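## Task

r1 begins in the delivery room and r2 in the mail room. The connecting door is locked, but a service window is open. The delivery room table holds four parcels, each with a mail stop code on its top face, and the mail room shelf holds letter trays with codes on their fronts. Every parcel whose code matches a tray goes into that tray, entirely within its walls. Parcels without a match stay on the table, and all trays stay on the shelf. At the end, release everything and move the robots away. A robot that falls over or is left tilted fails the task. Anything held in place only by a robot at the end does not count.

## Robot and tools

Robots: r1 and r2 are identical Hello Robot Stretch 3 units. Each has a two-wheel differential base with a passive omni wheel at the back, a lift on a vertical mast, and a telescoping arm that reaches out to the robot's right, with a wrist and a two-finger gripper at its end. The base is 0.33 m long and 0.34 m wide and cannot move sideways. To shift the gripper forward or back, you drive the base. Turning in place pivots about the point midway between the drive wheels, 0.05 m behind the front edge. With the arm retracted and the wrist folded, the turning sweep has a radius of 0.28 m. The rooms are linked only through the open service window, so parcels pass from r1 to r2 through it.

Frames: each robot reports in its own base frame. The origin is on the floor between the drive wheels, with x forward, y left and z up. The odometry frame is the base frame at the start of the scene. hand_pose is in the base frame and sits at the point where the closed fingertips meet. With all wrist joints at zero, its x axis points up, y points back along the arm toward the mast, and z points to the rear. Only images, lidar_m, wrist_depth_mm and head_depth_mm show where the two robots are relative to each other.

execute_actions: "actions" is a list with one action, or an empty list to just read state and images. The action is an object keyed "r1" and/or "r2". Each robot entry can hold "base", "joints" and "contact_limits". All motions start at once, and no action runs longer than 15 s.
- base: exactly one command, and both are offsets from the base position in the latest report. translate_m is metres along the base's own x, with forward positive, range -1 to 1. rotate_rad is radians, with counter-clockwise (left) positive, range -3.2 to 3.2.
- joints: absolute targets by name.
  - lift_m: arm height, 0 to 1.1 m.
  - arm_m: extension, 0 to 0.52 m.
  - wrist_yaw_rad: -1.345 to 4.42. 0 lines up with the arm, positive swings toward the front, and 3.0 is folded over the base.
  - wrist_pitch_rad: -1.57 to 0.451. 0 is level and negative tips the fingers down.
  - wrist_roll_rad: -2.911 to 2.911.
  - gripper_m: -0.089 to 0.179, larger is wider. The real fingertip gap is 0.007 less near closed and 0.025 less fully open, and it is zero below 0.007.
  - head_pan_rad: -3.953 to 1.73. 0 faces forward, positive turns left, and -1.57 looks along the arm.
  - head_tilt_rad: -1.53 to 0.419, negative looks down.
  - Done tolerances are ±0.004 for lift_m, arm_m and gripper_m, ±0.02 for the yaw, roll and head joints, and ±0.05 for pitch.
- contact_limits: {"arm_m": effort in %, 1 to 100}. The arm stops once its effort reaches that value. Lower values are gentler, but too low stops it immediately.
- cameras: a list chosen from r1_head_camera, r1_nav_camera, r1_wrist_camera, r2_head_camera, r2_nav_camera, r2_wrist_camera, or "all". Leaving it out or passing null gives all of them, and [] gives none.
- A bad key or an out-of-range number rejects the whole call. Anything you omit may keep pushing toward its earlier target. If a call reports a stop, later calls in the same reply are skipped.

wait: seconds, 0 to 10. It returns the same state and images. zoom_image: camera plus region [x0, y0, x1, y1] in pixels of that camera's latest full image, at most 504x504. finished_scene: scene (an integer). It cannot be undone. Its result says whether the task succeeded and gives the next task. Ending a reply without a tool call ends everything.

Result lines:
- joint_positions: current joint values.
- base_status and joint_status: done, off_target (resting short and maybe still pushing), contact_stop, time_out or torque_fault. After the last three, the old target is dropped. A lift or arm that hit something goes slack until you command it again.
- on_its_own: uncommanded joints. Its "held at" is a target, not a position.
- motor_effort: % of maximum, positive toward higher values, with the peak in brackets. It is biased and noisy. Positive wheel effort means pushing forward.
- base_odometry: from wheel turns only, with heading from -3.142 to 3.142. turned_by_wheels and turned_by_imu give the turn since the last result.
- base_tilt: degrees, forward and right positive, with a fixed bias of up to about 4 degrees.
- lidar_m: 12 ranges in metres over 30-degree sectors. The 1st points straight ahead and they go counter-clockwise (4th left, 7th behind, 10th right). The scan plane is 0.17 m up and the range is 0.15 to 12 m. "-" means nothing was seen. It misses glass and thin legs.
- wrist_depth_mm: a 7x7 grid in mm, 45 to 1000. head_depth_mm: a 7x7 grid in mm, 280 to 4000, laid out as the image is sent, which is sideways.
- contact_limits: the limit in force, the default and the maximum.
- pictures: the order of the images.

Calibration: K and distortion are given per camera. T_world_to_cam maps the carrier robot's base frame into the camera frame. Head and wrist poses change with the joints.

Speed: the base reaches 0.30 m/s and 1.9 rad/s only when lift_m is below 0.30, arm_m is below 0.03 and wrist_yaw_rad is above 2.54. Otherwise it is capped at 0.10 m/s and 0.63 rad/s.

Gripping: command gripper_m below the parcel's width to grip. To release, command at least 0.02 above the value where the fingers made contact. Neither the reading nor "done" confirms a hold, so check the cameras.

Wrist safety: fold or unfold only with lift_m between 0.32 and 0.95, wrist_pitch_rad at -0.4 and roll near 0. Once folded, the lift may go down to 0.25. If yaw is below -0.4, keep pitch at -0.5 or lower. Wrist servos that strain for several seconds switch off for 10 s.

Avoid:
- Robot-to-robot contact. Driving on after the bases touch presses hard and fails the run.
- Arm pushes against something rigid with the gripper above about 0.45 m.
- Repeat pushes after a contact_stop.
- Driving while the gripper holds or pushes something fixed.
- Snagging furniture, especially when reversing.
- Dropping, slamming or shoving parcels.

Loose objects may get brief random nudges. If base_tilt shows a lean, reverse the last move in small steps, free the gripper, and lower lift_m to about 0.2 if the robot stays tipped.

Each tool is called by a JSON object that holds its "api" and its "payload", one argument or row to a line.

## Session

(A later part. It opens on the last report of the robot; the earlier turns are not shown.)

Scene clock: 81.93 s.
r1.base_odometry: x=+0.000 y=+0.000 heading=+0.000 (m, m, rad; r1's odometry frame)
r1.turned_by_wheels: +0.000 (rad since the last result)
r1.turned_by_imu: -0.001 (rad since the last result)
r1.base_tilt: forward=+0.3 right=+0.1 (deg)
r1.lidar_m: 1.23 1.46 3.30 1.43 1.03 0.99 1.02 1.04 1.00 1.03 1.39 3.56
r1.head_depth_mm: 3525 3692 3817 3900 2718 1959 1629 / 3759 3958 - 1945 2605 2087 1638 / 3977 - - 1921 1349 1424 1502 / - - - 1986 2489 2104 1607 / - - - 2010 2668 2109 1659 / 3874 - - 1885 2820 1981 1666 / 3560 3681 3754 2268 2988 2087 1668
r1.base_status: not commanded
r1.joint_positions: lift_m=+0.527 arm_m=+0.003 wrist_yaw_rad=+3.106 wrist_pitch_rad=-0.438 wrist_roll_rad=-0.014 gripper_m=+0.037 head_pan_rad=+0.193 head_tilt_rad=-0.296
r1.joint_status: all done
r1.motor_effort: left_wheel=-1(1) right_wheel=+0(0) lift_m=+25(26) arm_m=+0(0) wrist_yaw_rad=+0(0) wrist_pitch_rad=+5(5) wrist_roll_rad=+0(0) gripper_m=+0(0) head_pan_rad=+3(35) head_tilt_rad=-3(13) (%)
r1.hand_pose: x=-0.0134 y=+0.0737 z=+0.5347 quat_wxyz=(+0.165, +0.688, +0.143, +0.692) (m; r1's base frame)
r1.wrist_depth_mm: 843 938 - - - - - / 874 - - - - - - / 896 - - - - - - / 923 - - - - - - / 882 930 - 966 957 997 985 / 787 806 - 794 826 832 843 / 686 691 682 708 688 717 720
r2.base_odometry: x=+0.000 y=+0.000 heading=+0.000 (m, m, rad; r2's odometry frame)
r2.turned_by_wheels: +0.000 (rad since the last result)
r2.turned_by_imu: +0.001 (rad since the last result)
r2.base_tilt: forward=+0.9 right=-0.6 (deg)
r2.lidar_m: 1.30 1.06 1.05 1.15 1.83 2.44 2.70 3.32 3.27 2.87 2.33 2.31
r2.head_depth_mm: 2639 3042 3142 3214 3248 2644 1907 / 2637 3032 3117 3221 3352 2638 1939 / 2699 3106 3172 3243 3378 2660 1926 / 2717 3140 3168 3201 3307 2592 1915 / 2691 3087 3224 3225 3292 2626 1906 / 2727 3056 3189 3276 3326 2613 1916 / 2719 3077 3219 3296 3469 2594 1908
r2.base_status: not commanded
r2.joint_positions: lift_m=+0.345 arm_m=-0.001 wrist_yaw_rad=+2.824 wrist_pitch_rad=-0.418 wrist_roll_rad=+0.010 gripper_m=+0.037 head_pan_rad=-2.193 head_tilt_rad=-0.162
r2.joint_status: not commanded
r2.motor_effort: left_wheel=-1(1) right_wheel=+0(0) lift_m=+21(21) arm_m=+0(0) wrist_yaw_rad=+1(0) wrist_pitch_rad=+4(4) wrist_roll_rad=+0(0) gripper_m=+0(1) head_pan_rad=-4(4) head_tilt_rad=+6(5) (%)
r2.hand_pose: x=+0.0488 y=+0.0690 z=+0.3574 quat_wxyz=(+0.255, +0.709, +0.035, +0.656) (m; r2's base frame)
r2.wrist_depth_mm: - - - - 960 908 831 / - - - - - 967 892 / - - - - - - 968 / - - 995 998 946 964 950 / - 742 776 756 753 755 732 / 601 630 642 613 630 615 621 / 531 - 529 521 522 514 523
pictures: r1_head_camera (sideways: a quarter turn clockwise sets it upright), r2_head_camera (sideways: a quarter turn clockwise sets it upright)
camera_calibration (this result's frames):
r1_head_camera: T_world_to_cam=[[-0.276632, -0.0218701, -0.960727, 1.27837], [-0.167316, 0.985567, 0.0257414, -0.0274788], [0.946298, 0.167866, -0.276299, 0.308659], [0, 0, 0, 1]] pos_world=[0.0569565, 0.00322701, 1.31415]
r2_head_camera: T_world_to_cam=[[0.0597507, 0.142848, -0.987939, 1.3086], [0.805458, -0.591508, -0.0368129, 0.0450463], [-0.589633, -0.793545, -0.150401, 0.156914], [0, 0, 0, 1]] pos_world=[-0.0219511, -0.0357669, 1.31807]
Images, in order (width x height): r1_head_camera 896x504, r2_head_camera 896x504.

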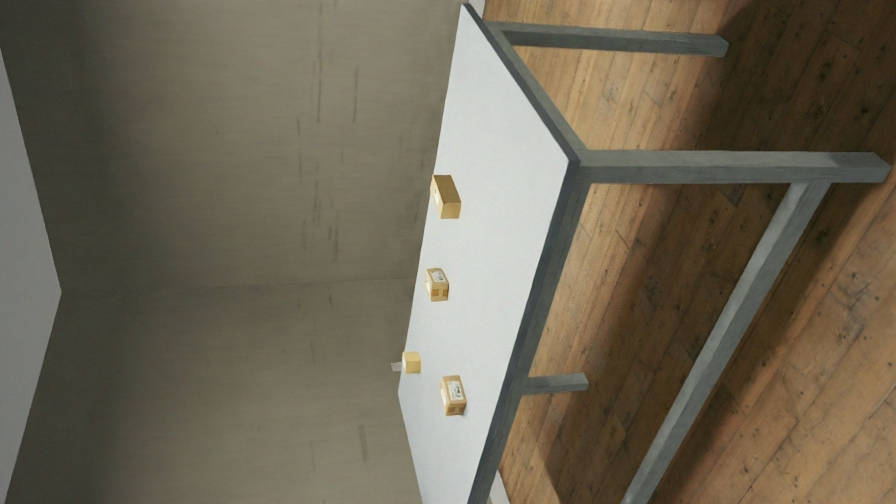

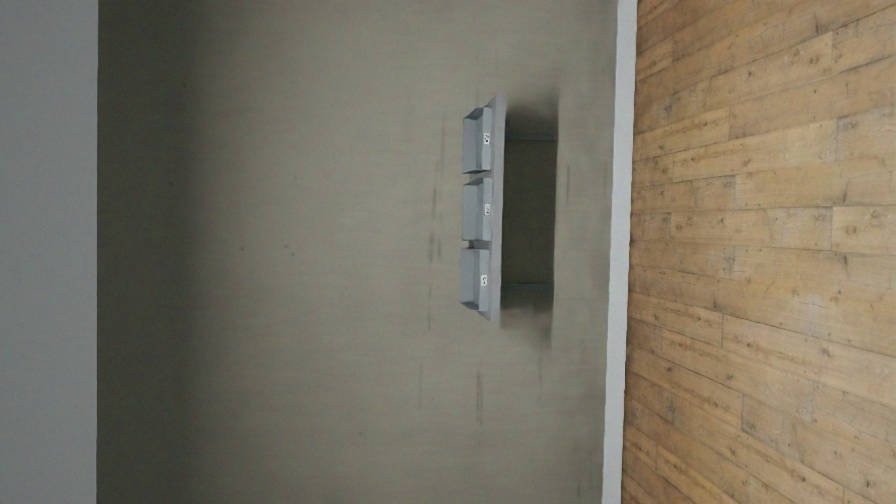

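{"api": "execute_actions", "payload": {
  "actions": [
    {"r1": {"base": {"rotate_rad": -0.506}, "joints": {"lift_m": 0.28, "head_pan_rad": 0.0, "head_tilt_rad": -0.5}}, "r2": {"base": {"rotate_rad": -2.264}, "joints": {"lift_m": 0.28, "head_pan_rad": 0.0, "head_tilt_rad": -0.2}}}
  ],
  "cameras": ["r1_nav_camera", "r2_head_camera"]
}}

Scene clock: 168.60 s.
r1.base_odometry: x=+0.000 y=+0.000 heading=-0.506 (m, m, rad; r1's odometry frame)
r1.turned_by_wheels: -0.506 (rad since the last result)
r1.turned_by_imu: -0.499 (rad since the last result)
r1.base_tilt: forward=+0.3 right=+0.0 (deg)
r1.lidar_m: 3.76 1.23 1.49 3.30 1.40 1.02 0.99 1.02 1.03 1.00 1.03 1.42
r1.head_depth_mm: 3023 3037 3096 2804 2097 1661 1379 / 3287 3544 3872 2829 2080 1660 1371 / 3305 3503 3827 2844 2091 1656 1377 / 3319 3501 3776 2862 2092 1667 1385 / 3290 3547 3787 2878 2116 1676 1383 / 3308 3503 3856 2887 2109 1679 1394 / 3279 3541 3814 2918 2046 1684 1391
r1.base_status: done
r1.joint_positions: lift_m=+0.280 arm_m=+0.003 wrist_yaw_rad=+3.106 wrist_pitch_rad=-0.438 wrist_roll_rad=-0.014 gripper_m=+0.037 head_pan_rad=+0.007 head_tilt_rad=-0.494
r1.joint_status: all done
r1.motor_effort: left_wheel=+1(5) right_wheel=-3(7) lift_m=+16(22) arm_m=+1(0) wrist_yaw_rad=+0(0) wrist_pitch_rad=+5(5) wrist_roll_rad=+0(0) gripper_m=+0(0) head_pan_rad=-3(18) head_tilt_rad=-4(22) (%)
r1.hand_pose: x=-0.0134 y=+0.0737 z=+0.2886 quat_wxyz=(+0.165, +0.688, +0.143, +0.692) (m; r1's base frame)
r1.wrist_depth_mm: - - - - - - - / - - - - - - - / 898 889 917 945 968 - - / 701 701 - 748 761 738 773 / 574 574 - 596 614 606 621 / 491 502 - 524 512 521 531 / - - - - 439 449 456
r2.base_odometry: x=+0.000 y=+0.000 heading=-2.264 (m, m, rad; r2's odometry frame)
r2.turned_by_wheels: -2.264 (rad since the last result)
r2.turned_by_imu: -2.237 (rad since the last result)
r2.base_tilt: forward=+0.9 right=-0.7 (deg)
r2.lidar_m: 3.28 3.27 2.40 2.30 1.48 1.09 1.05 1.10 1.51 2.45 2.55 3.38
r2.head_depth_mm: 2895 3052 3163 3240 3329 2513 1827 / 2920 3055 3215 3247 3371 2455 1831 / 2921 3040 3169 3232 3303 2464 1843 / 2963 3047 3128 3157 3366 2435 1818 / 2953 3091 3095 3194 3335 2448 1827 / 2973 3000 3143 3228 3290 2489 1829 / 2967 3054 3145 3207 3316 2434 1800
r2.base_status: done
r2.joint_positions: lift_m=+0.280 arm_m=-0.001 wrist_yaw_rad=+2.824 wrist_pitch_rad=-0.418 wrist_roll_rad=+0.010 gripper_m=+0.037 head_pan_rad=-0.007 head_tilt_rad=-0.198
r2.joint_status: all done
r2.motor_effort: left_wheel=+2(11) right_wheel=-1(5) lift_m=+18(18) arm_m=-1(1) wrist_yaw_rad=+1(0) wrist_pitch_rad=+5(4) wrist_roll_rad=+0(0) gripper_m=+1(1) head_pan_rad=+5(53) head_tilt_rad=-2(6) (%)
r2.hand_pose: x=+0.0488 y=+0.0690 z=+0.2928 quat_wxyz=(+0.255, +0.709, +0.035, +0.656) (m; r2's base frame)
r2.wrist_depth_mm: - - - - - - - / - - - - - - - / - - - - - - - / - 868 848 839 818 828 831 / - 661 676 674 649 651 644 / 516 538 551 539 548 532 530 / 457 - - 447 446 446 449
pictures: r1_nav_camera (sideways: a quarter turn counterclockwise sets it upright), r2_head_camera (sideways: a quarter turn clockwise sets it upright)
camera_calibration (this result's frames):
r1_nav_camera: T_world_to_cam=[[0.460933, 0.0324646, 0.886841, -1.11555], [0.0449032, -0.998904, 0.0132285, 0.0353131], [0.886298, 0.0337246, -0.461885, 0.553375], [0, 0, 0, 1]] pos_world=[0.0221518, 0.0528278, 1.24444]
r2_head_camera: T_world_to_cam=[[-0.186911, -0.0333645, -0.98181, 1.30207], [0.0170693, 0.999162, -0.0372037, 0.0503625], [0.982229, -0.0237126, -0.186185, 0.193904], [0, 0, 0, 1]] pos_world=[0.0520544, -0.00227933, 1.31637]
Images, in order (width x height): r1_nav_camera 672x504, r2_head_camera 896x504.

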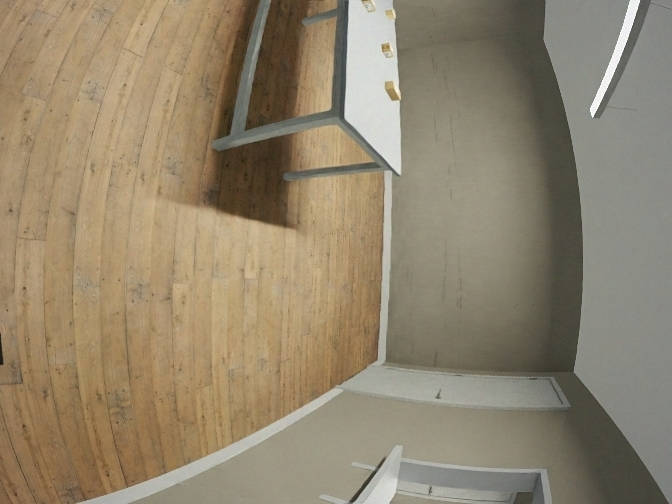

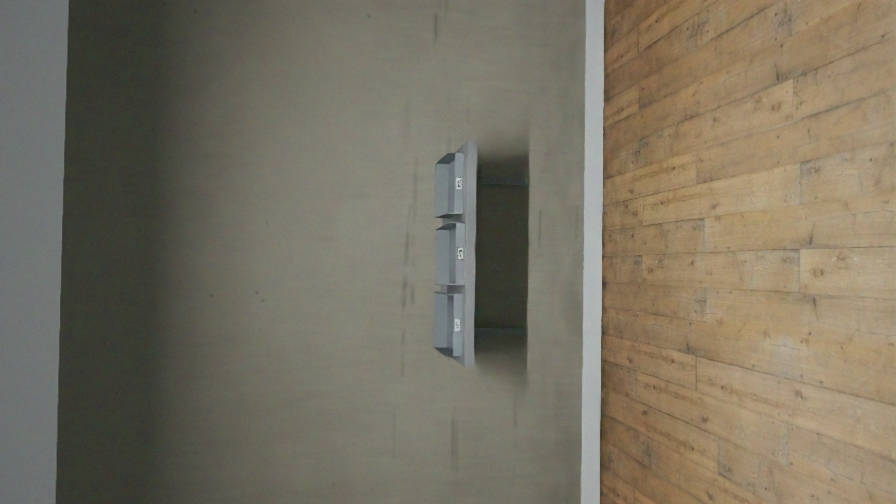

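{"api": "execute_actions", "payload": {
  "actions": [
    {"r1": {"base": {"translate_m": 1.0}, "joints": {"head_pan_rad": 0.9, "head_tilt_rad": -0.45}}, "r2": {"base": {"translate_m": 1.0}}}
  ],
  "cameras": ["r1_head_camera", "r2_head_camera"]
}}

{"api": "zoom_image", "payload": {
  "camera": "r2_head_camera",
  "region": [420, 60, 560, 420]
}}

Scene clock: 178.63 s.
r1.base_odometry: x=+0.875 y=-0.484 heading=-0.506 (m, m, rad; r1's odometry frame)
r1.turned_by_wheels: +0.000 (rad since the last result)
r1.turned_by_imu: +0.005 (rad since the last result)
r1.base_tilt: forward=+0.3 right=+0.1 (deg)
r1.lidar_m: 2.78 0.95 2.18 0.65 2.78 2.05 1.97 1.41 1.04 1.00 1.04 1.44
r1.head_depth_mm: 2882 3026 3215 3028 2177 1711 1409 / 3083 3313 3527 3044 2180 1726 1407 / 3423 3665 3917 3018 1089 1583 1353 / 3743 3903 - 1274 996 1740 1423 / 3530 3726 3912 1275 919 1687 1425 / 3340 3507 3688 1211 923 1594 1417 / 3071 3311 3349 1293 925 797 1435
r1.base_status: done
r1.joint_positions: lift_m=+0.280 arm_m=+0.003 wrist_yaw_rad=+3.106 wrist_pitch_rad=-0.438 wrist_roll_rad=-0.014 gripper_m=+0.037 head_pan_rad=+0.893 head_tilt_rad=-0.458
r1.joint_status: all done
r1.motor_effort: left_wheel=+0(9) right_wheel=-2(6) lift_m=+16(16) arm_m=+0(0) wrist_yaw_rad=+0(0) wrist_pitch_rad=+5(5) wrist_roll_rad=+0(0) gripper_m=+0(0) head_pan_rad=+4(34) head_tilt_rad=+3(9) (%)
r1.hand_pose: x=-0.0134 y=+0.0737 z=+0.2886 quat_wxyz=(+0.165, +0.688, +0.143, +0.692) (m; r1's base frame)
r1.wrist_depth_mm: - - - - - - - / - - - - - - - / 908 883 938 886 972 - 935 / 679 714 - 726 741 772 783 / 577 593 - 607 611 628 633 / 488 516 - 521 514 521 523 / - - - - 433 443 454
r2.base_odometry: x=-0.639 y=-0.769 heading=-2.264 (m, m, rad; r2's odometry frame)
r2.turned_by_wheels: +0.000 (rad since the last result)
r2.turned_by_imu: +0.002 (rad since the last result)
r2.base_tilt: forward=+1.0 right=-0.7 (deg)
r2.lidar_m: 2.28 2.37 2.40 2.30 2.40 2.12 2.05 2.14 2.54 2.46 2.56 2.35
r2.head_depth_mm: 2054 2141 2180 2273 2332 2386 1850 / 2039 2116 2161 2211 2294 2360 1832 / 2031 2087 2188 2246 2316 2376 1821 / 2034 2115 2143 2227 2334 2345 1819 / 2065 2102 2153 2219 2294 2371 1830 / 2028 2116 2142 2242 2335 2327 1829 / 2014 2109 2151 2222 2298 2315 1803
r2.base_status: done
r2.joint_positions: lift_m=+0.280 arm_m=-0.001 wrist_yaw_rad=+2.824 wrist_pitch_rad=-0.418 wrist_roll_rad=+0.010 gripper_m=+0.037 head_pan_rad=-0.007 head_tilt_rad=-0.198
r2.joint_status: not commanded
r2.motor_effort: left_wheel=+2(12) right_wheel=-1(4) lift_m=+18(18) arm_m=+0(1) wrist_yaw_rad=+0(1) wrist_pitch_rad=+4(4) wrist_roll_rad=+0(0) gripper_m=+0(1) head_pan_rad=+5(5) head_tilt_rad=-2(1) (%)
r2.hand_pose: x=+0.0488 y=+0.0690 z=+0.2928 quat_wxyz=(+0.255, +0.709, +0.035, +0.656) (m; r2's base frame)
r2.wrist_depth_mm: - - - - - - - / - - - - - - - / - - - - - - - / - 867 840 847 824 815 805 / - 665 665 662 656 646 634 / 518 545 548 528 558 534 519 / 450 - - 455 446 449 451
pictures: r1_head_camera (sideways: a quarter turn clockwise sets it upright), r2_head_camera (sideways: a quarter turn clockwise sets it upright)
camera_calibration (this result's frames):
r1_head_camera: T_world_to_cam=[[-0.292052, -0.312439, -0.903929, 1.20432], [-0.760585, 0.648884, 0.021455, -0.0182745], [0.579842, 0.693781, -0.427144, 0.507205], [0, 0, 0, 1]] pos_world=[0.043727, 0.0362462, 1.30566]
r2_head_camera: T_world_to_cam=[[-0.187282, -0.0333668, -0.981739, 1.30198], [0.017029, 0.999162, -0.0372075, 0.0503677], [0.982159, -0.0236864, -0.186557, 0.194389], [0, 0, 0, 1]] pos_world=[0.05206, -0.00227817, 1.31635]
Images, in order (width x height): r1_head_camera 896x504, r2_head_camera 896x504.

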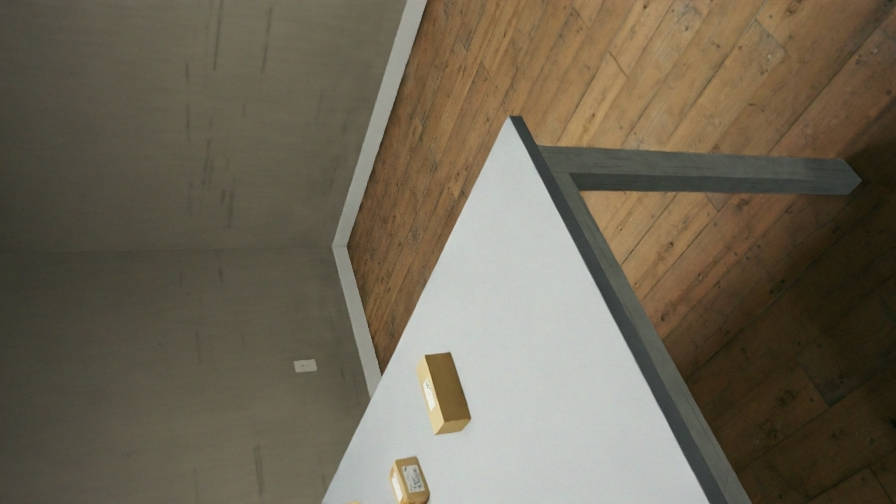

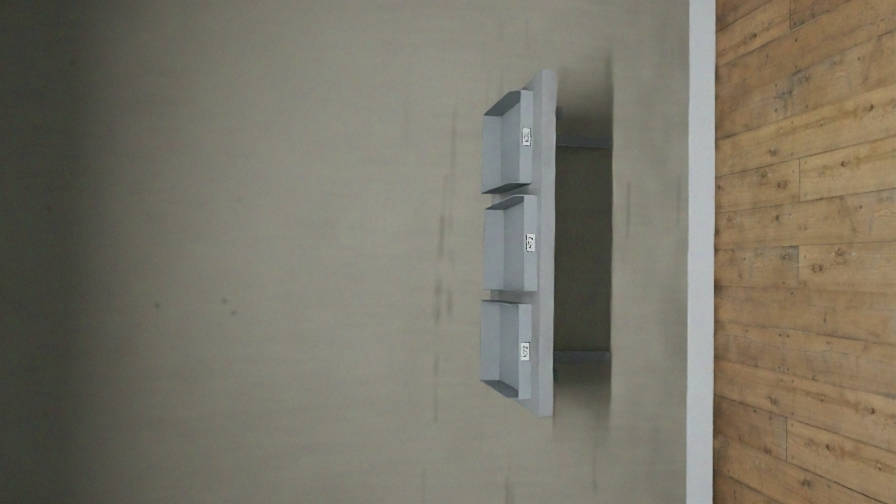

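Region (420, 60, 560, 420) of r2_head_camera's 896x504 image, scaled by 1.400, with more detail than that image has.

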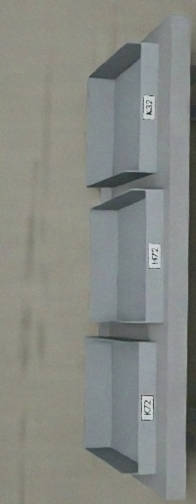

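{"api": "zoom_image", "payload": {
  "camera": "r2_head_camera",
  "region": [505, 115, 550, 265]
}}

{"api": "zoom_image", "payload": {
  "camera": "r2_head_camera",
  "region": [505, 225, 550, 375]
}}

{"api": "zoom_image", "payload": {
  "camera": "r1_head_camera",
  "region": [370, 330, 544, 504]
}}

Region (505, 115, 550, 265) of r2_head_camera's 896x504 image, scaled by 3.360, with more detail than that image has; it fills the left 151 columns of this view, and the rest is white.

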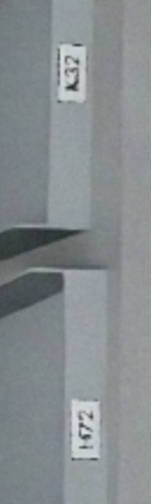

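Region (505, 225, 550, 375) of r2_head_camera's 896x504 image, scaled by 3.360, with more detail than that image has; it fills the left 151 columns of this view, and the rest is white.

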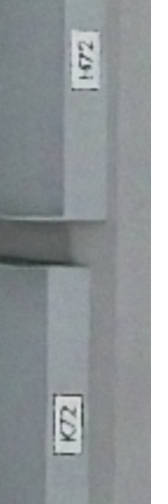

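Region (370, 330, 544, 504) of r1_head_camera's 896x504 image, scaled by 2.897, with more detail than that image has.

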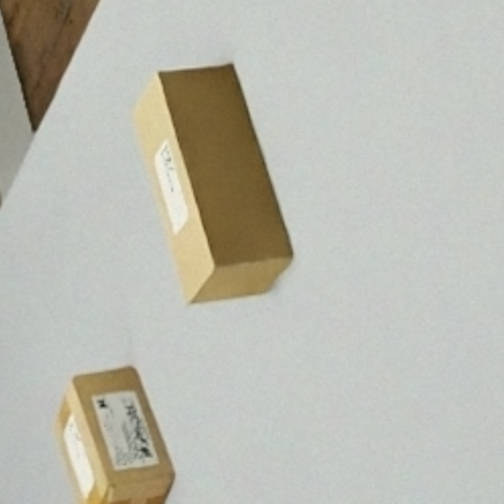

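{"api": "execute_actions", "payload": {
  "actions": [
    {"r1": {"base": {"translate_m": 1.0}, "joints": {"head_pan_rad": 1.5, "head_tilt_rad": -0.45}}, "r2": {"base": {"translate_m": 1.0}, "joints": {"head_tilt_rad": -0.5}}}
  ],
  "cameras": ["r1_head_camera", "r2_head_camera"]
}}

{"api": "zoom_image", "payload": {
  "camera": "r2_head_camera",
  "region": [300, 0, 700, 504]
}}

Scene clock: 192.43 s.
r1.base_odometry: x=+1.750 y=-0.969 heading=-0.506 (m, m, rad; r1's odometry frame)
r1.turned_by_wheels: +0.000 (rad since the last result)
r1.turned_by_imu: +0.005 (rad since the last result)
r1.base_tilt: forward=+0.3 right=+0.0 (deg)
r1.lidar_m: 1.78 1.86 2.58 2.08 1.25 1.09 2.97 1.41 1.05 1.01 1.06 1.43
r1.head_depth_mm: 2949 3176 3424 2989 2186 1710 1413 / 2998 3144 3394 3021 2200 1718 1417 / 2937 3123 3347 3081 2213 1731 1423 / 2884 3122 3368 3101 2214 1726 1414 / 2874 3063 3334 3106 2226 1730 1430 / 2866 3029 3246 2676 2224 1743 1429 / 2844 3031 3158 1294 1052 1702 1402
r1.base_status: done
r1.joint_positions: lift_m=+0.280 arm_m=+0.003 wrist_yaw_rad=+3.106 wrist_pitch_rad=-0.438 wrist_roll_rad=-0.014 gripper_m=+0.037 head_pan_rad=+1.493 head_tilt_rad=-0.458
r1.joint_status: all done
r1.motor_effort: left_wheel=+0(10) right_wheel=-1(4) lift_m=+16(16) arm_m=+0(0) wrist_yaw_rad=+0(0) wrist_pitch_rad=+5(5) wrist_roll_rad=+0(0) gripper_m=+0(0) head_pan_rad=+3(28) head_tilt_rad=+4(5) (%)
r1.hand_pose: x=-0.0134 y=+0.0737 z=+0.2886 quat_wxyz=(+0.165, +0.688, +0.143, +0.692) (m; r1's base frame)
r1.wrist_depth_mm: - - - - - - - / - - - - - - - / 866 894 929 967 961 974 - / 690 703 - 718 767 763 784 / 577 582 - 599 617 607 638 / 481 511 - 520 513 521 519 / - - - - 424 441 461
r2.base_odometry: x=-1.278 y=-1.539 heading=-2.264 (m, m, rad; r2's odometry frame)
r2.turned_by_wheels: +0.000 (rad since the last result)
r2.turned_by_imu: +0.002 (rad since the last result)
r2.base_tilt: forward=+0.9 right=-0.7 (deg)
r2.lidar_m: 1.28 1.33 1.84 2.31 2.40 3.15 3.06 3.21 2.55 2.47 1.80 1.33
r2.head_depth_mm: 1064 1158 1249 1197 1473 1624 1378 / 1067 1155 1263 1193 1499 1624 1380 / 1065 1151 1256 1188 1507 1622 1376 / 1067 1156 1251 1185 1513 1623 1369 / 1068 1148 1247 1173 1501 1614 1362 / 1066 1149 1245 1163 1483 1598 1357 / 1062 1150 1246 1109 1495 1601 1352
r2.base_status: done
r2.joint_positions: lift_m=+0.280 arm_m=-0.001 wrist_yaw_rad=+2.824 wrist_pitch_rad=-0.418 wrist_roll_rad=+0.010 gripper_m=+0.037 head_pan_rad=-0.007 head_tilt_rad=-0.495
r2.joint_status: all done
r2.motor_effort: left_wheel=+2(11) right_wheel=-1(3) lift_m=+18(18) arm_m=-1(1) wrist_yaw_rad=+1(1) wrist_pitch_rad=+4(4) wrist_roll_rad=+0(1) gripper_m=+1(2) head_pan_rad=+3(5) head_tilt_rad=-2(22) (%)
r2.hand_pose: x=+0.0488 y=+0.0690 z=+0.2928 quat_wxyz=(+0.255, +0.709, +0.035, +0.656) (m; r2's base frame)
r2.wrist_depth_mm: - - - - - - - / - - - - - - - / - - - - - - - / - 846 832 844 833 811 807 / - 661 672 667 635 647 634 / 519 542 557 541 540 533 532 / 456 - - 456 450 446 443
pictures: r1_head_camera (sideways: a quarter turn clockwise sets it upright), r2_head_camera (sideways: a quarter turn clockwise sets it upright)
camera_calibration (this result's frames):
r1_head_camera: T_world_to_cam=[[-0.0646527, -0.422766, -0.90393, 1.20294], [-0.994118, 0.106155, 0.021455, -0.01685], [0.0868858, 0.9, -0.427143, 0.51021], [0, 0, 0, 1]] pos_world=[0.0166921, 0.0511604, 1.30566]
r2_head_camera: T_world_to_cam=[[-0.465623, -0.0314886, -0.884423, 1.17662], [0.00560721, 0.999242, -0.0385286, 0.0521426], [0.884965, -0.0228989, -0.465093, 0.557479], [0, 0, 0, 1]] pos_world=[0.0542217, -0.00228716, 1.30192]
Images, in order (width x height): r1_head_camera 896x504, r2_head_camera 896x504.

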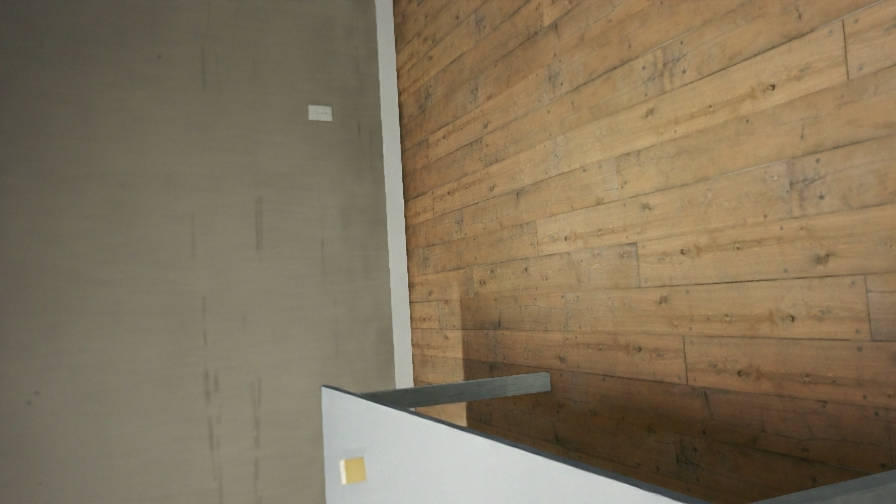

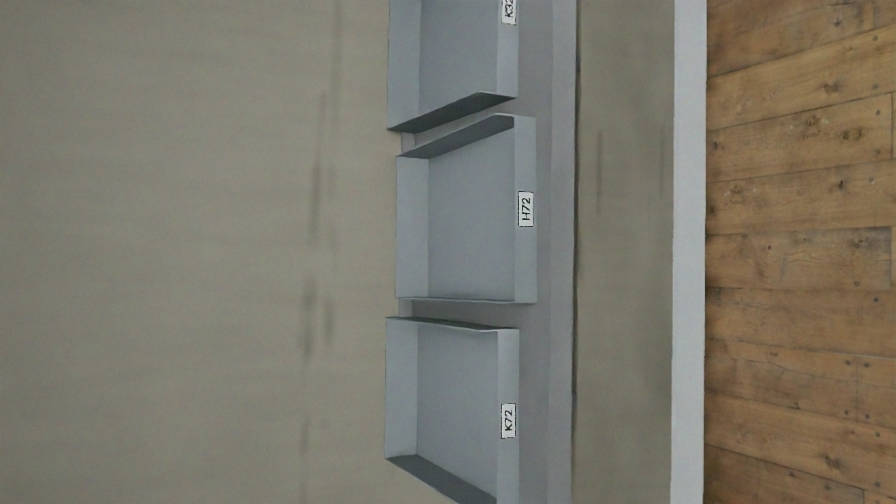

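Region (300, 0, 700, 504) of r2_head_camera's 896x504 image, scaled by 1.000; it fills the left 400 columns of this view, and the rest is white.

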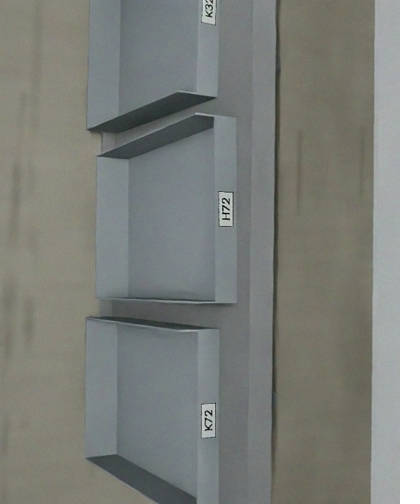

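{"api": "zoom_image", "payload": {
  "camera": "r2_head_camera",
  "region": [480, 0, 560, 60]
}}

{"api": "zoom_image", "payload": {
  "camera": "r1_head_camera",
  "region": [310, 430, 410, 504]
}}

Region (480, 0, 560, 60) of r2_head_camera's 896x504 image, scaled by 6.300, with more detail than that image has; it fills the top 378 rows of this view, and the rest is white.

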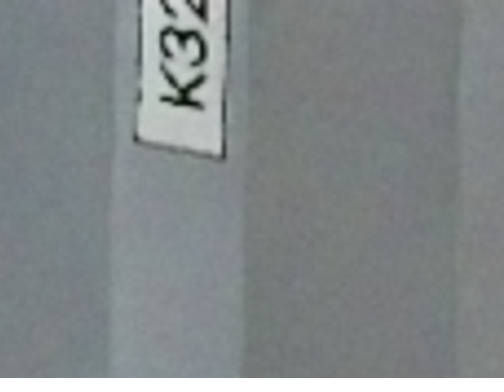

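Region (310, 430, 410, 504) of r1_head_camera's 896x504 image, scaled by 5.040, with more detail than that image has; it fills the top 373 rows of this view, and the rest is white.

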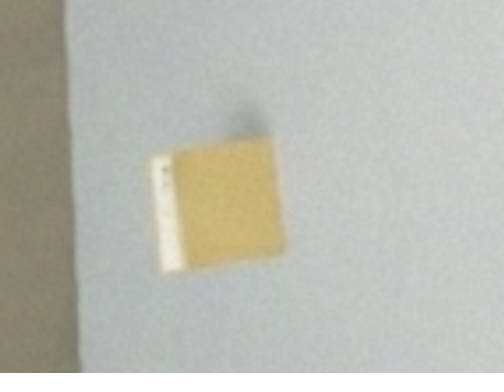

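{"api": "execute_actions", "payload": {
  "actions": [
    {"r1": {"base": {"translate_m": 0.14}, "joints": {"head_pan_rad": -1.2, "head_tilt_rad": -0.6}}, "r2": {"base": {"translate_m": -1.0}}}
  ],
  "cameras": []
}}

{"api": "execute_actions", "payload": {
  "actions": [
    {"r1": {"base": {"rotate_rad": -1.59}}, "r2": {"base": {"translate_m": -1.0}}}
  ],
  "cameras": ["r1_nav_camera"]
}}

Scene clock: 219.37 s.
r1.base_odometry: x=+1.872 y=-1.037 heading=-0.506 (m, m, rad; r1's odometry frame)
r1.turned_by_wheels: +0.000 (rad since the last result)
r1.turned_by_imu: +0.000 (rad since the last result)
r1.base_tilt: forward=+0.3 right=+0.1 (deg)
r1.lidar_m: 1.65 1.71 2.37 2.10 1.45 1.21 3.09 1.42 1.05 1.02 1.06 1.44
r1.head_depth_mm: 837 910 992 1093 1223 1380 1290 / 862 938 1033 1142 1285 1434 1293 / 889 972 1069 1190 1347 1482 1300 / 925 1013 1115 1253 1420 1514 1294 / 934 1024 1137 1289 1476 1531 1307 / 972 1074 1193 1357 1561 1533 1305 / 1006 1115 1255 1418 1654 1543 1313
r1.base_status: done
r1.joint_positions: lift_m=+0.280 arm_m=+0.003 wrist_yaw_rad=+3.106 wrist_pitch_rad=-0.438 wrist_roll_rad=-0.014 gripper_m=+0.037 head_pan_rad=-1.193 head_tilt_rad=-0.593
r1.joint_status: all done
r1.motor_effort: left_wheel=+0(8) right_wheel=-1(7) lift_m=+16(16) arm_m=+0(0) wrist_yaw_rad=+0(0) wrist_pitch_rad=+5(5) wrist_roll_rad=+0(0) gripper_m=+0(0) head_pan_rad=-2(34) head_tilt_rad=-4(19) (%)
r1.hand_pose: x=-0.0134 y=+0.0737 z=+0.2886 quat_wxyz=(+0.165, +0.688, +0.143, +0.692) (m; r1's base frame)
r1.wrist_depth_mm: - 628 - - - - - / - 690 - - - - - / 875 795 950 942 951 - - / 690 715 - 718 745 763 779 / 565 574 - 590 613 613 622 / 491 505 - 523 512 525 526 / - - - - 432 445 451
r2.base_odometry: x=-0.639 y=-0.769 heading=-2.264 (m, m, rad; r2's odometry frame)
r2.turned_by_wheels: +0.000 (rad since the last result)
r2.turned_by_imu: +0.002 (rad since the last result)
r2.base_tilt: forward=+0.9 right=-0.8 (deg)
r2.lidar_m: 2.28 2.38 2.40 2.30 2.40 2.11 2.05 2.13 2.55 2.46 2.56 2.35
r2.head_depth_mm: 1933 2097 2304 2476 2131 1685 1386 / 1944 2079 2146 2502 2111 1657 1381 / 1943 2103 2155 2504 2114 1655 1377 / 1933 2081 2156 2458 2123 1662 1379 / 1940 2094 2145 2461 2102 1655 1363 / 1919 2085 2159 2465 2078 1643 1366 / 1931 2096 2252 2428 2051 1638 1366
r2.base_status: done
r2.joint_positions: lift_m=+0.280 arm_m=-0.001 wrist_yaw_rad=+2.824 wrist_pitch_rad=-0.418 wrist_roll_rad=+0.010 gripper_m=+0.037 head_pan_rad=-0.007 head_tilt_rad=-0.495
r2.joint_status: not commanded
r2.motor_effort: left_wheel=+2(7) right_wheel=-1(5) lift_m=+18(18) arm_m=-1(1) wrist_yaw_rad=+0(0) wrist_pitch_rad=+4(4) wrist_roll_rad=+0(0) gripper_m=+0(0) head_pan_rad=+4(4) head_tilt_rad=-2(2) (%)
r2.hand_pose: x=+0.0488 y=+0.0690 z=+0.2928 quat_wxyz=(+0.255, +0.709, +0.035, +0.656) (m; r2's base frame)
r2.wrist_depth_mm: - - - - - - - / - - - - - - - / - - - - - - - / - 842 833 836 818 843 824 / - 655 669 669 653 637 640 / 522 535 555 537 555 529 538 / 452 - - 447 446 453 452
pictures: none
No camera images: the call's "cameras" was empty. Leave "cameras" out to get every camera's image.

Scene clock: 224.37 s.
r1.base_odometry: x=+1.872 y=-1.037 heading=-2.096 (m, m, rad; r1's odometry frame)
r1.turned_by_wheels: -1.590 (rad since the last result)
r1.turned_by_imu: -1.561 (rad since the last result)
r1.base_tilt: forward=+0.3 right=+0.1 (deg)
r1.lidar_m: 1.02 1.06 1.43 1.65 1.71 2.36 2.09 0.75 1.21 3.09 1.43 1.05
r1.head_depth_mm: 2630 2874 3046 2375 1842 1515 1293 / 2740 2956 3138 2369 1855 1530 1300 / 2810 3058 3291 2400 1865 1524 1296 / 2494 2742 2879 2401 1872 1534 1294 / 2022 2151 2303 2315 1880 1531 1303 / 1689 1790 1889 2018 1876 1542 1308 / 1459 1513 1609 1689 1749 1538 1311
r1.base_status: done
r1.joint_positions: lift_m=+0.280 arm_m=+0.003 wrist_yaw_rad=+3.106 wrist_pitch_rad=-0.438 wrist_roll_rad=-0.014 gripper_m=+0.037 head_pan_rad=-1.193 head_tilt_rad=-0.593
r1.joint_status: not commanded
r1.motor_effort: left_wheel=+1(9) right_wheel=-3(9) lift_m=+16(16) arm_m=+0(0) wrist_yaw_rad=+0(0) wrist_pitch_rad=+5(5) wrist_roll_rad=+0(0) gripper_m=+0(0) head_pan_rad=-2(3) head_tilt_rad=-4(4) (%)
r1.hand_pose: x=-0.0134 y=+0.0737 z=+0.2886 quat_wxyz=(+0.165, +0.688, +0.143, +0.692) (m; r1's base frame)
r1.wrist_depth_mm: - - - - - - - / - - - - - - - / 887 915 903 975 973 994 - / 696 699 - 765 752 777 763 / 575 578 - 607 608 611 629 / 489 508 - 527 510 511 521 / - - - - 426 449 452
r2.base_odometry: x=+0.000 y=+0.000 heading=-2.263 (m, m, rad; r2's odometry frame)
r2.turned_by_wheels: +0.000 (rad since the last result)
r2.turned_by_imu: +0.001 (rad since the last result)
r2.base_tilt: forward=+0.9 right=-0.7 (deg)
r2.lidar_m: 3.28 3.26 2.38 2.30 1.48 1.09 1.05 1.10 1.51 2.44 2.55 3.42
r2.head_depth_mm: 2803 3001 3369 2917 2110 1694 1385 / 2792 3051 3286 2894 2120 1663 1373 / 2801 2982 3275 2924 2137 1666 1378 / 2810 3027 3319 2851 2118 1665 1367 / 2817 2919 3281 2885 2086 1654 1359 / 2775 2989 3266 2827 2074 1645 1368 / 2771 2992 3346 2829 2081 1641 1363
r2.base_status: done
r2.joint_positions: lift_m=+0.280 arm_m=-0.001 wrist_yaw_rad=+2.824 wrist_pitch_rad=-0.418 wrist_roll_rad=+0.010 gripper_m=+0.037 head_pan_rad=-0.007 head_tilt_rad=-0.495
r2.joint_status: not commanded
r2.motor_effort: left_wheel=+2(8) right_wheel=-1(4) lift_m=+18(18) arm_m=-1(1) wrist_yaw_rad=+1(0) wrist_pitch_rad=+4(4) wrist_roll_rad=+0(1) gripper_m=+1(1) head_pan_rad=+4(5) head_tilt_rad=-2(3) (%)
r2.hand_pose: x=+0.0488 y=+0.0690 z=+0.2928 quat_wxyz=(+0.255, +0.709, +0.035, +0.656) (m; r2's base frame)
r2.wrist_depth_mm: - - - - - - - / - - - - - - - / - - - - - - - / - 854 846 852 846 817 814 / - 653 671 664 644 645 635 / 519 538 552 537 557 526 525 / 463 - - 451 452 454 454
pictures: r1_nav_camera (sideways: a quarter turn counterclockwise sets it upright)
camera_calibration (this result's frames):
r1_nav_camera: T_world_to_cam=[[0.228815, -0.497669, 0.836642, -1.04867], [-0.914438, -0.404618, 0.00940775, 0.0461408], [0.333838, -0.767209, -0.54767, 0.668362], [0, 0, 0, 1]] pos_world=[0.0590186, 0.00955329, 1.24297]
Images, in order (width x height): r1_nav_camera 672x504.

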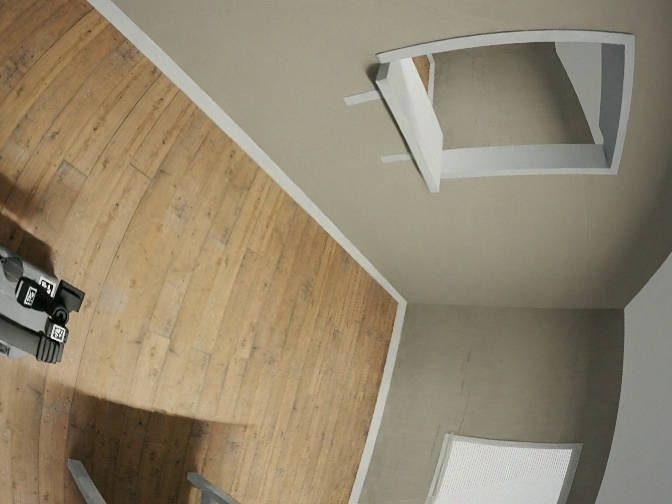

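{"api": "execute_actions", "payload": {
  "actions": [
    {"r1": {"base": {"translate_m": -1.0}, "joints": {"head_pan_rad": -1.57, "head_tilt_rad": -0.75}}, "r2": {"base": {"translate_m": -0.38}, "joints": {"head_pan_rad": -1.57, "head_tilt_rad": -0.4}}}
  ],
  "cameras": ["r1_head_camera"]
}}

Scene clock: 238.00 s.
r1.base_odometry: x=+2.373 y=-0.171 heading=-2.095 (m, m, rad; r1's odometry frame)
r1.turned_by_wheels: +0.000 (rad since the last result)
r1.turned_by_imu: -0.007 (rad since the last result)
r1.base_tilt: forward=+0.3 right=+0.1 (deg)
r1.lidar_m: 2.01 2.07 1.71 1.65 1.72 2.36 2.30 1.13 1.06 1.03 0.49 2.08
r1.head_depth_mm: 2793 3008 1005 793 658 1300 1209 / 2782 3052 1004 795 658 1302 1206 / 2826 3045 1010 742 659 1303 1204 / 2787 3040 1007 796 660 1305 1210 / 2770 3061 1012 799 660 1305 1212 / 2784 3064 1007 802 662 602 1209 / 2785 3039 1010 802 662 603 1191
r1.base_status: done
r1.joint_positions: lift_m=+0.280 arm_m=+0.003 wrist_yaw_rad=+3.106 wrist_pitch_rad=-0.438 wrist_roll_rad=-0.014 gripper_m=+0.037 head_pan_rad=-1.563 head_tilt_rad=-0.740
r1.joint_status: all done
r1.motor_effort: left_wheel=+1(6) right_wheel=-3(11) lift_m=+16(16) arm_m=+0(0) wrist_yaw_rad=+0(0) wrist_pitch_rad=+5(5) wrist_roll_rad=+0(0) gripper_m=+0(0) head_pan_rad=-2(20) head_tilt_rad=-6(21) (%)
r1.hand_pose: x=-0.0134 y=+0.0737 z=+0.2886 quat_wxyz=(+0.165, +0.688, +0.143, +0.692) (m; r1's base frame)
r1.wrist_depth_mm: - - - - - - - / - - - - - - - / 862 896 940 957 964 - - / 697 711 - 724 734 764 755 / 576 578 - 604 616 623 623 / 494 505 - 525 512 523 525 / - - - - 425 449 449
r2.base_odometry: x=+0.242 y=+0.293 heading=-2.263 (m, m, rad; r2's odometry frame)
r2.turned_by_wheels: +0.000 (rad since the last result)
r2.turned_by_imu: +0.002 (rad since the last result)
r2.base_tilt: forward=+0.9 right=-0.8 (deg)
r2.lidar_m: 3.67 3.28 2.39 2.32 0.95 0.70 0.67 0.70 0.97 2.45 2.54 3.52
r2.head_depth_mm: 2032 2189 2145 2128 2095 1838 1479 / 2092 2230 2380 2540 2413 1830 1481 / 2093 2228 2346 2535 2395 1819 1479 / 2103 2224 2407 2554 2400 1810 1468 / 2091 2207 2344 2560 2393 1825 1458 / 2108 2240 2400 2574 2369 1812 1455 / 2092 2232 2387 2526 2389 1799 1453
r2.base_status: done
r2.joint_positions: lift_m=+0.280 arm_m=-0.001 wrist_yaw_rad=+2.824 wrist_pitch_rad=-0.418 wrist_roll_rad=+0.010 gripper_m=+0.037 head_pan_rad=-1.563 head_tilt_rad=-0.408
r2.joint_status: all done
r2.motor_effort: left_wheel=+2(6) right_wheel=-1(5) lift_m=+18(18) arm_m=-1(0) wrist_yaw_rad=+1(1) wrist_pitch_rad=+4(4) wrist_roll_rad=+0(0) gripper_m=+0(1) head_pan_rad=-4(53) head_tilt_rad=+4(11) (%)
r2.hand_pose: x=+0.0488 y=+0.0690 z=+0.2928 quat_wxyz=(+0.255, +0.709, +0.035, +0.656) (m; r2's base frame)
r2.wrist_depth_mm: - - - - - - - / - - - - - - - / - - - - - - - / - 851 850 862 837 833 825 / - 658 665 663 662 638 641 / 522 530 558 532 550 528 529 / 455 - - 451 453 444 453
pictures: r1_head_camera (sideways: a quarter turn clockwise sets it upright)
camera_calibration (this result's frames):
r1_head_camera: T_world_to_cam=[[0.0264083, 0.662101, -0.748949, 1.00031], [0.999594, -0.0255336, 0.0126734, -0.0175727], [-0.0107322, -0.748979, -0.662507, 0.817022], [0, 0, 0, 1]] pos_world=[-0.000082358, -0.0508211, 1.29068]
Images, in order (width x height): r1_head_camera 896x504.

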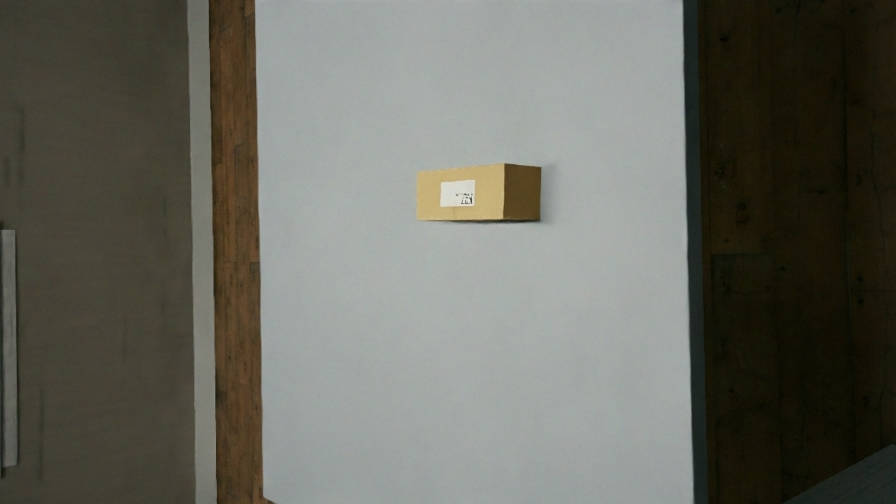

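{"api": "zoom_image", "payload": {
  "camera": "r1_head_camera",
  "region": [400, 140, 560, 250]
}}

Region (400, 140, 560, 250) of r1_head_camera's 896x504 image, scaled by 3.150, with more detail than that image has; it fills the top 346 rows of this view, and the rest is white.

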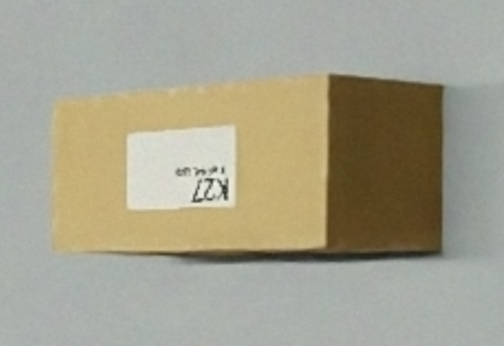

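{"api": "execute_actions", "payload": {
  "actions": [
    {"r1": {"base": {"translate_m": -0.55}}, "r2": {"base": {"rotate_rad": -1.6}}}
  ],
  "cameras": ["r1_head_camera", "r2_head_camera"]
}}

Scene clock: 246.97 s.
r1.base_odometry: x=+2.648 y=+0.305 heading=-2.095 (m, m, rad; r1's odometry frame)
r1.turned_by_wheels: +0.000 (rad since the last result)
r1.turned_by_imu: -0.004 (rad since the last result)
r1.base_tilt: forward=+0.2 right=+0.0 (deg)
r1.lidar_m: 2.56 2.34 1.71 1.65 1.71 1.82 1.75 0.64 1.06 1.02 1.06 0.94
r1.head_depth_mm: 2788 3039 1000 794 659 1295 1202 / 2809 3042 1003 797 657 1297 1207 / 2795 3038 1007 796 661 1296 1205 / 2799 3056 1007 797 660 1306 1204 / 2771 3065 954 799 661 602 1202 / 2760 3040 1010 800 661 603 1210 / 2775 3038 1012 747 661 604 1215
r1.base_status: done
r1.joint_positions: lift_m=+0.280 arm_m=+0.003 wrist_yaw_rad=+3.106 wrist_pitch_rad=-0.438 wrist_roll_rad=-0.014 gripper_m=+0.037 head_pan_rad=-1.563 head_tilt_rad=-0.740
r1.joint_status: not commanded
r1.motor_effort: left_wheel=+1(6) right_wheel=-3(11) lift_m=+16(16) arm_m=+0(0) wrist_yaw_rad=+0(1) wrist_pitch_rad=+5(5) wrist_roll_rad=+0(0) gripper_m=+0(0) head_pan_rad=-2(2) head_tilt_rad=-5(6) (%)
r1.hand_pose: x=-0.0134 y=+0.0737 z=+0.2886 quat_wxyz=(+0.165, +0.688, +0.143, +0.692) (m; r1's base frame)
r1.wrist_depth_mm: - - - - - - - / - - - - - - - / 874 884 918 927 977 994 - / 694 714 - 738 755 762 763 / 573 583 - 611 616 619 621 / 489 504 - 527 515 523 527 / - - - - 425 447 454
r2.base_odometry: x=+0.242 y=+0.293 heading=+2.420 (m, m, rad; r2's odometry frame)
r2.turned_by_wheels: -1.600 (rad since the last result)
r2.turned_by_imu: -1.579 (rad since the last result)
r2.base_tilt: forward=+0.8 right=-0.7 (deg)
r2.lidar_m: 2.44 2.53 3.47 3.66 3.33 2.41 2.33 0.96 0.70 0.67 0.70 0.96
r2.head_depth_mm: 563 590 624 669 729 788 868 / - - - 795 723 791 865 / - - - 3375 748 788 862 / - - 2764 3559 743 786 859 / - - 3014 3389 737 783 860 / - - - 3258 740 785 858 / - - - 3509 736 781 855
r2.base_status: done
r2.joint_positions: lift_m=+0.280 arm_m=-0.001 wrist_yaw_rad=+2.824 wrist_pitch_rad=-0.418 wrist_roll_rad=+0.010 gripper_m=+0.037 head_pan_rad=-1.563 head_tilt_rad=-0.408
r2.joint_status: not commanded
r2.motor_effort: left_wheel=+2(12) right_wheel=-1(4) lift_m=+18(18) arm_m=-1(1) wrist_yaw_rad=+0(0) wrist_pitch_rad=+5(4) wrist_roll_rad=+0(1) gripper_m=+1(1) head_pan_rad=-4(4) head_tilt_rad=+3(3) (%)
r2.hand_pose: x=+0.0488 y=+0.0690 z=+0.2928 quat_wxyz=(+0.255, +0.709, +0.035, +0.656) (m; r2's base frame)
r2.wrist_depth_mm: - - - - - - - / - - - - - - - / - - - - - - - / - 845 838 847 844 845 820 / - 661 661 661 657 652 643 / 522 536 555 533 551 534 525 / 458 - - 455 449 451 453
pictures: r1_head_camera (sideways: a quarter turn clockwise sets it upright), r2_head_camera (sideways: a quarter turn clockwise sets it upright)
camera_calibration (this result's frames):
r1_head_camera: T_world_to_cam=[[0.0264706, 0.662115, -0.748935, 1.00029], [0.999591, -0.0256281, 0.0126727, -0.0175718], [-0.010803, -0.748964, -0.662522, 0.817042], [0, 0, 0, 1]] pos_world=[-0.0000871519, -0.0508203, 1.29068]
r2_head_camera: T_world_to_cam=[[-0.0375723, 0.386876, -0.921366, 1.22221], [0.999245, 0.00537857, -0.0384897, 0.0460351], [-0.00993511, -0.922116, -0.386786, 0.461038], [0, 0, 0, 1]] pos_world=[0.00450143, -0.0479613, 1.3062]
Images, in order (width x height): r1_head_camera 896x504, r2_head_camera 896x504.

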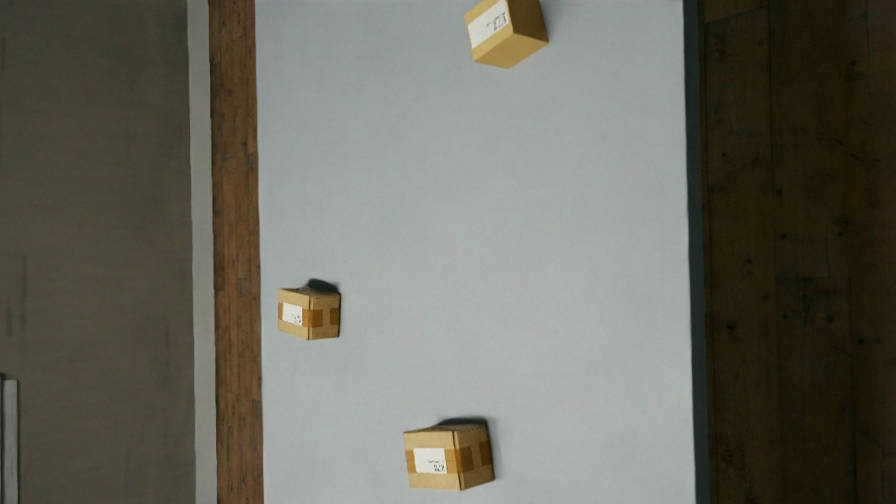

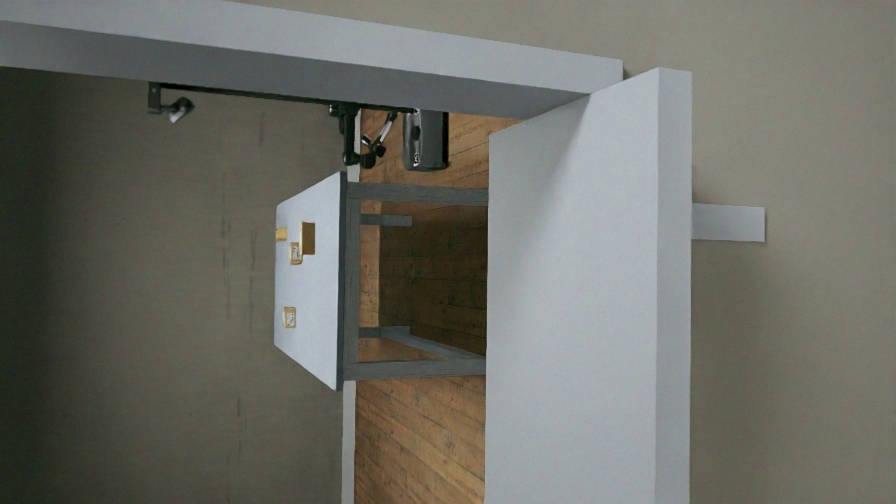

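{"api": "zoom_image", "payload": {
  "camera": "r1_head_camera",
  "region": [390, 410, 510, 504]
}}

{"api": "zoom_image", "payload": {
  "camera": "r1_head_camera",
  "region": [260, 270, 360, 350]
}}

{"api": "zoom_image", "payload": {
  "camera": "r1_head_camera",
  "region": [450, 0, 560, 80]
}}

Region (390, 410, 510, 504) of r1_head_camera's 896x504 image, scaled by 4.200, with more detail than that image has; it fills the top 395 rows of this view, and the rest is white.

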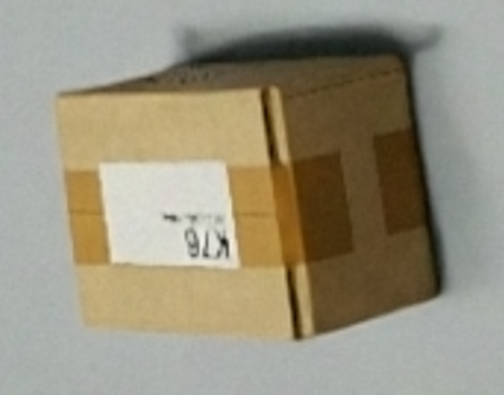

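Region (260, 270, 360, 350) of r1_head_camera's 896x504 image, scaled by 5.040, with more detail than that image has; it fills the top 403 rows of this view, and the rest is white.

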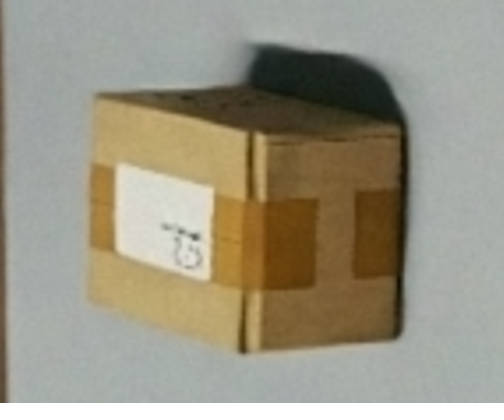

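Region (450, 0, 560, 80) of r1_head_camera's 896x504 image, scaled by 4.582, with more detail than that image has; it fills the top 367 rows of this view, and the rest is white.

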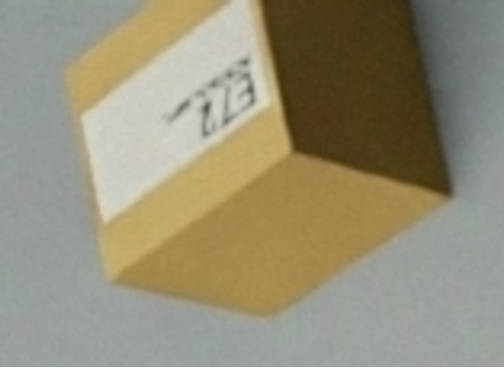

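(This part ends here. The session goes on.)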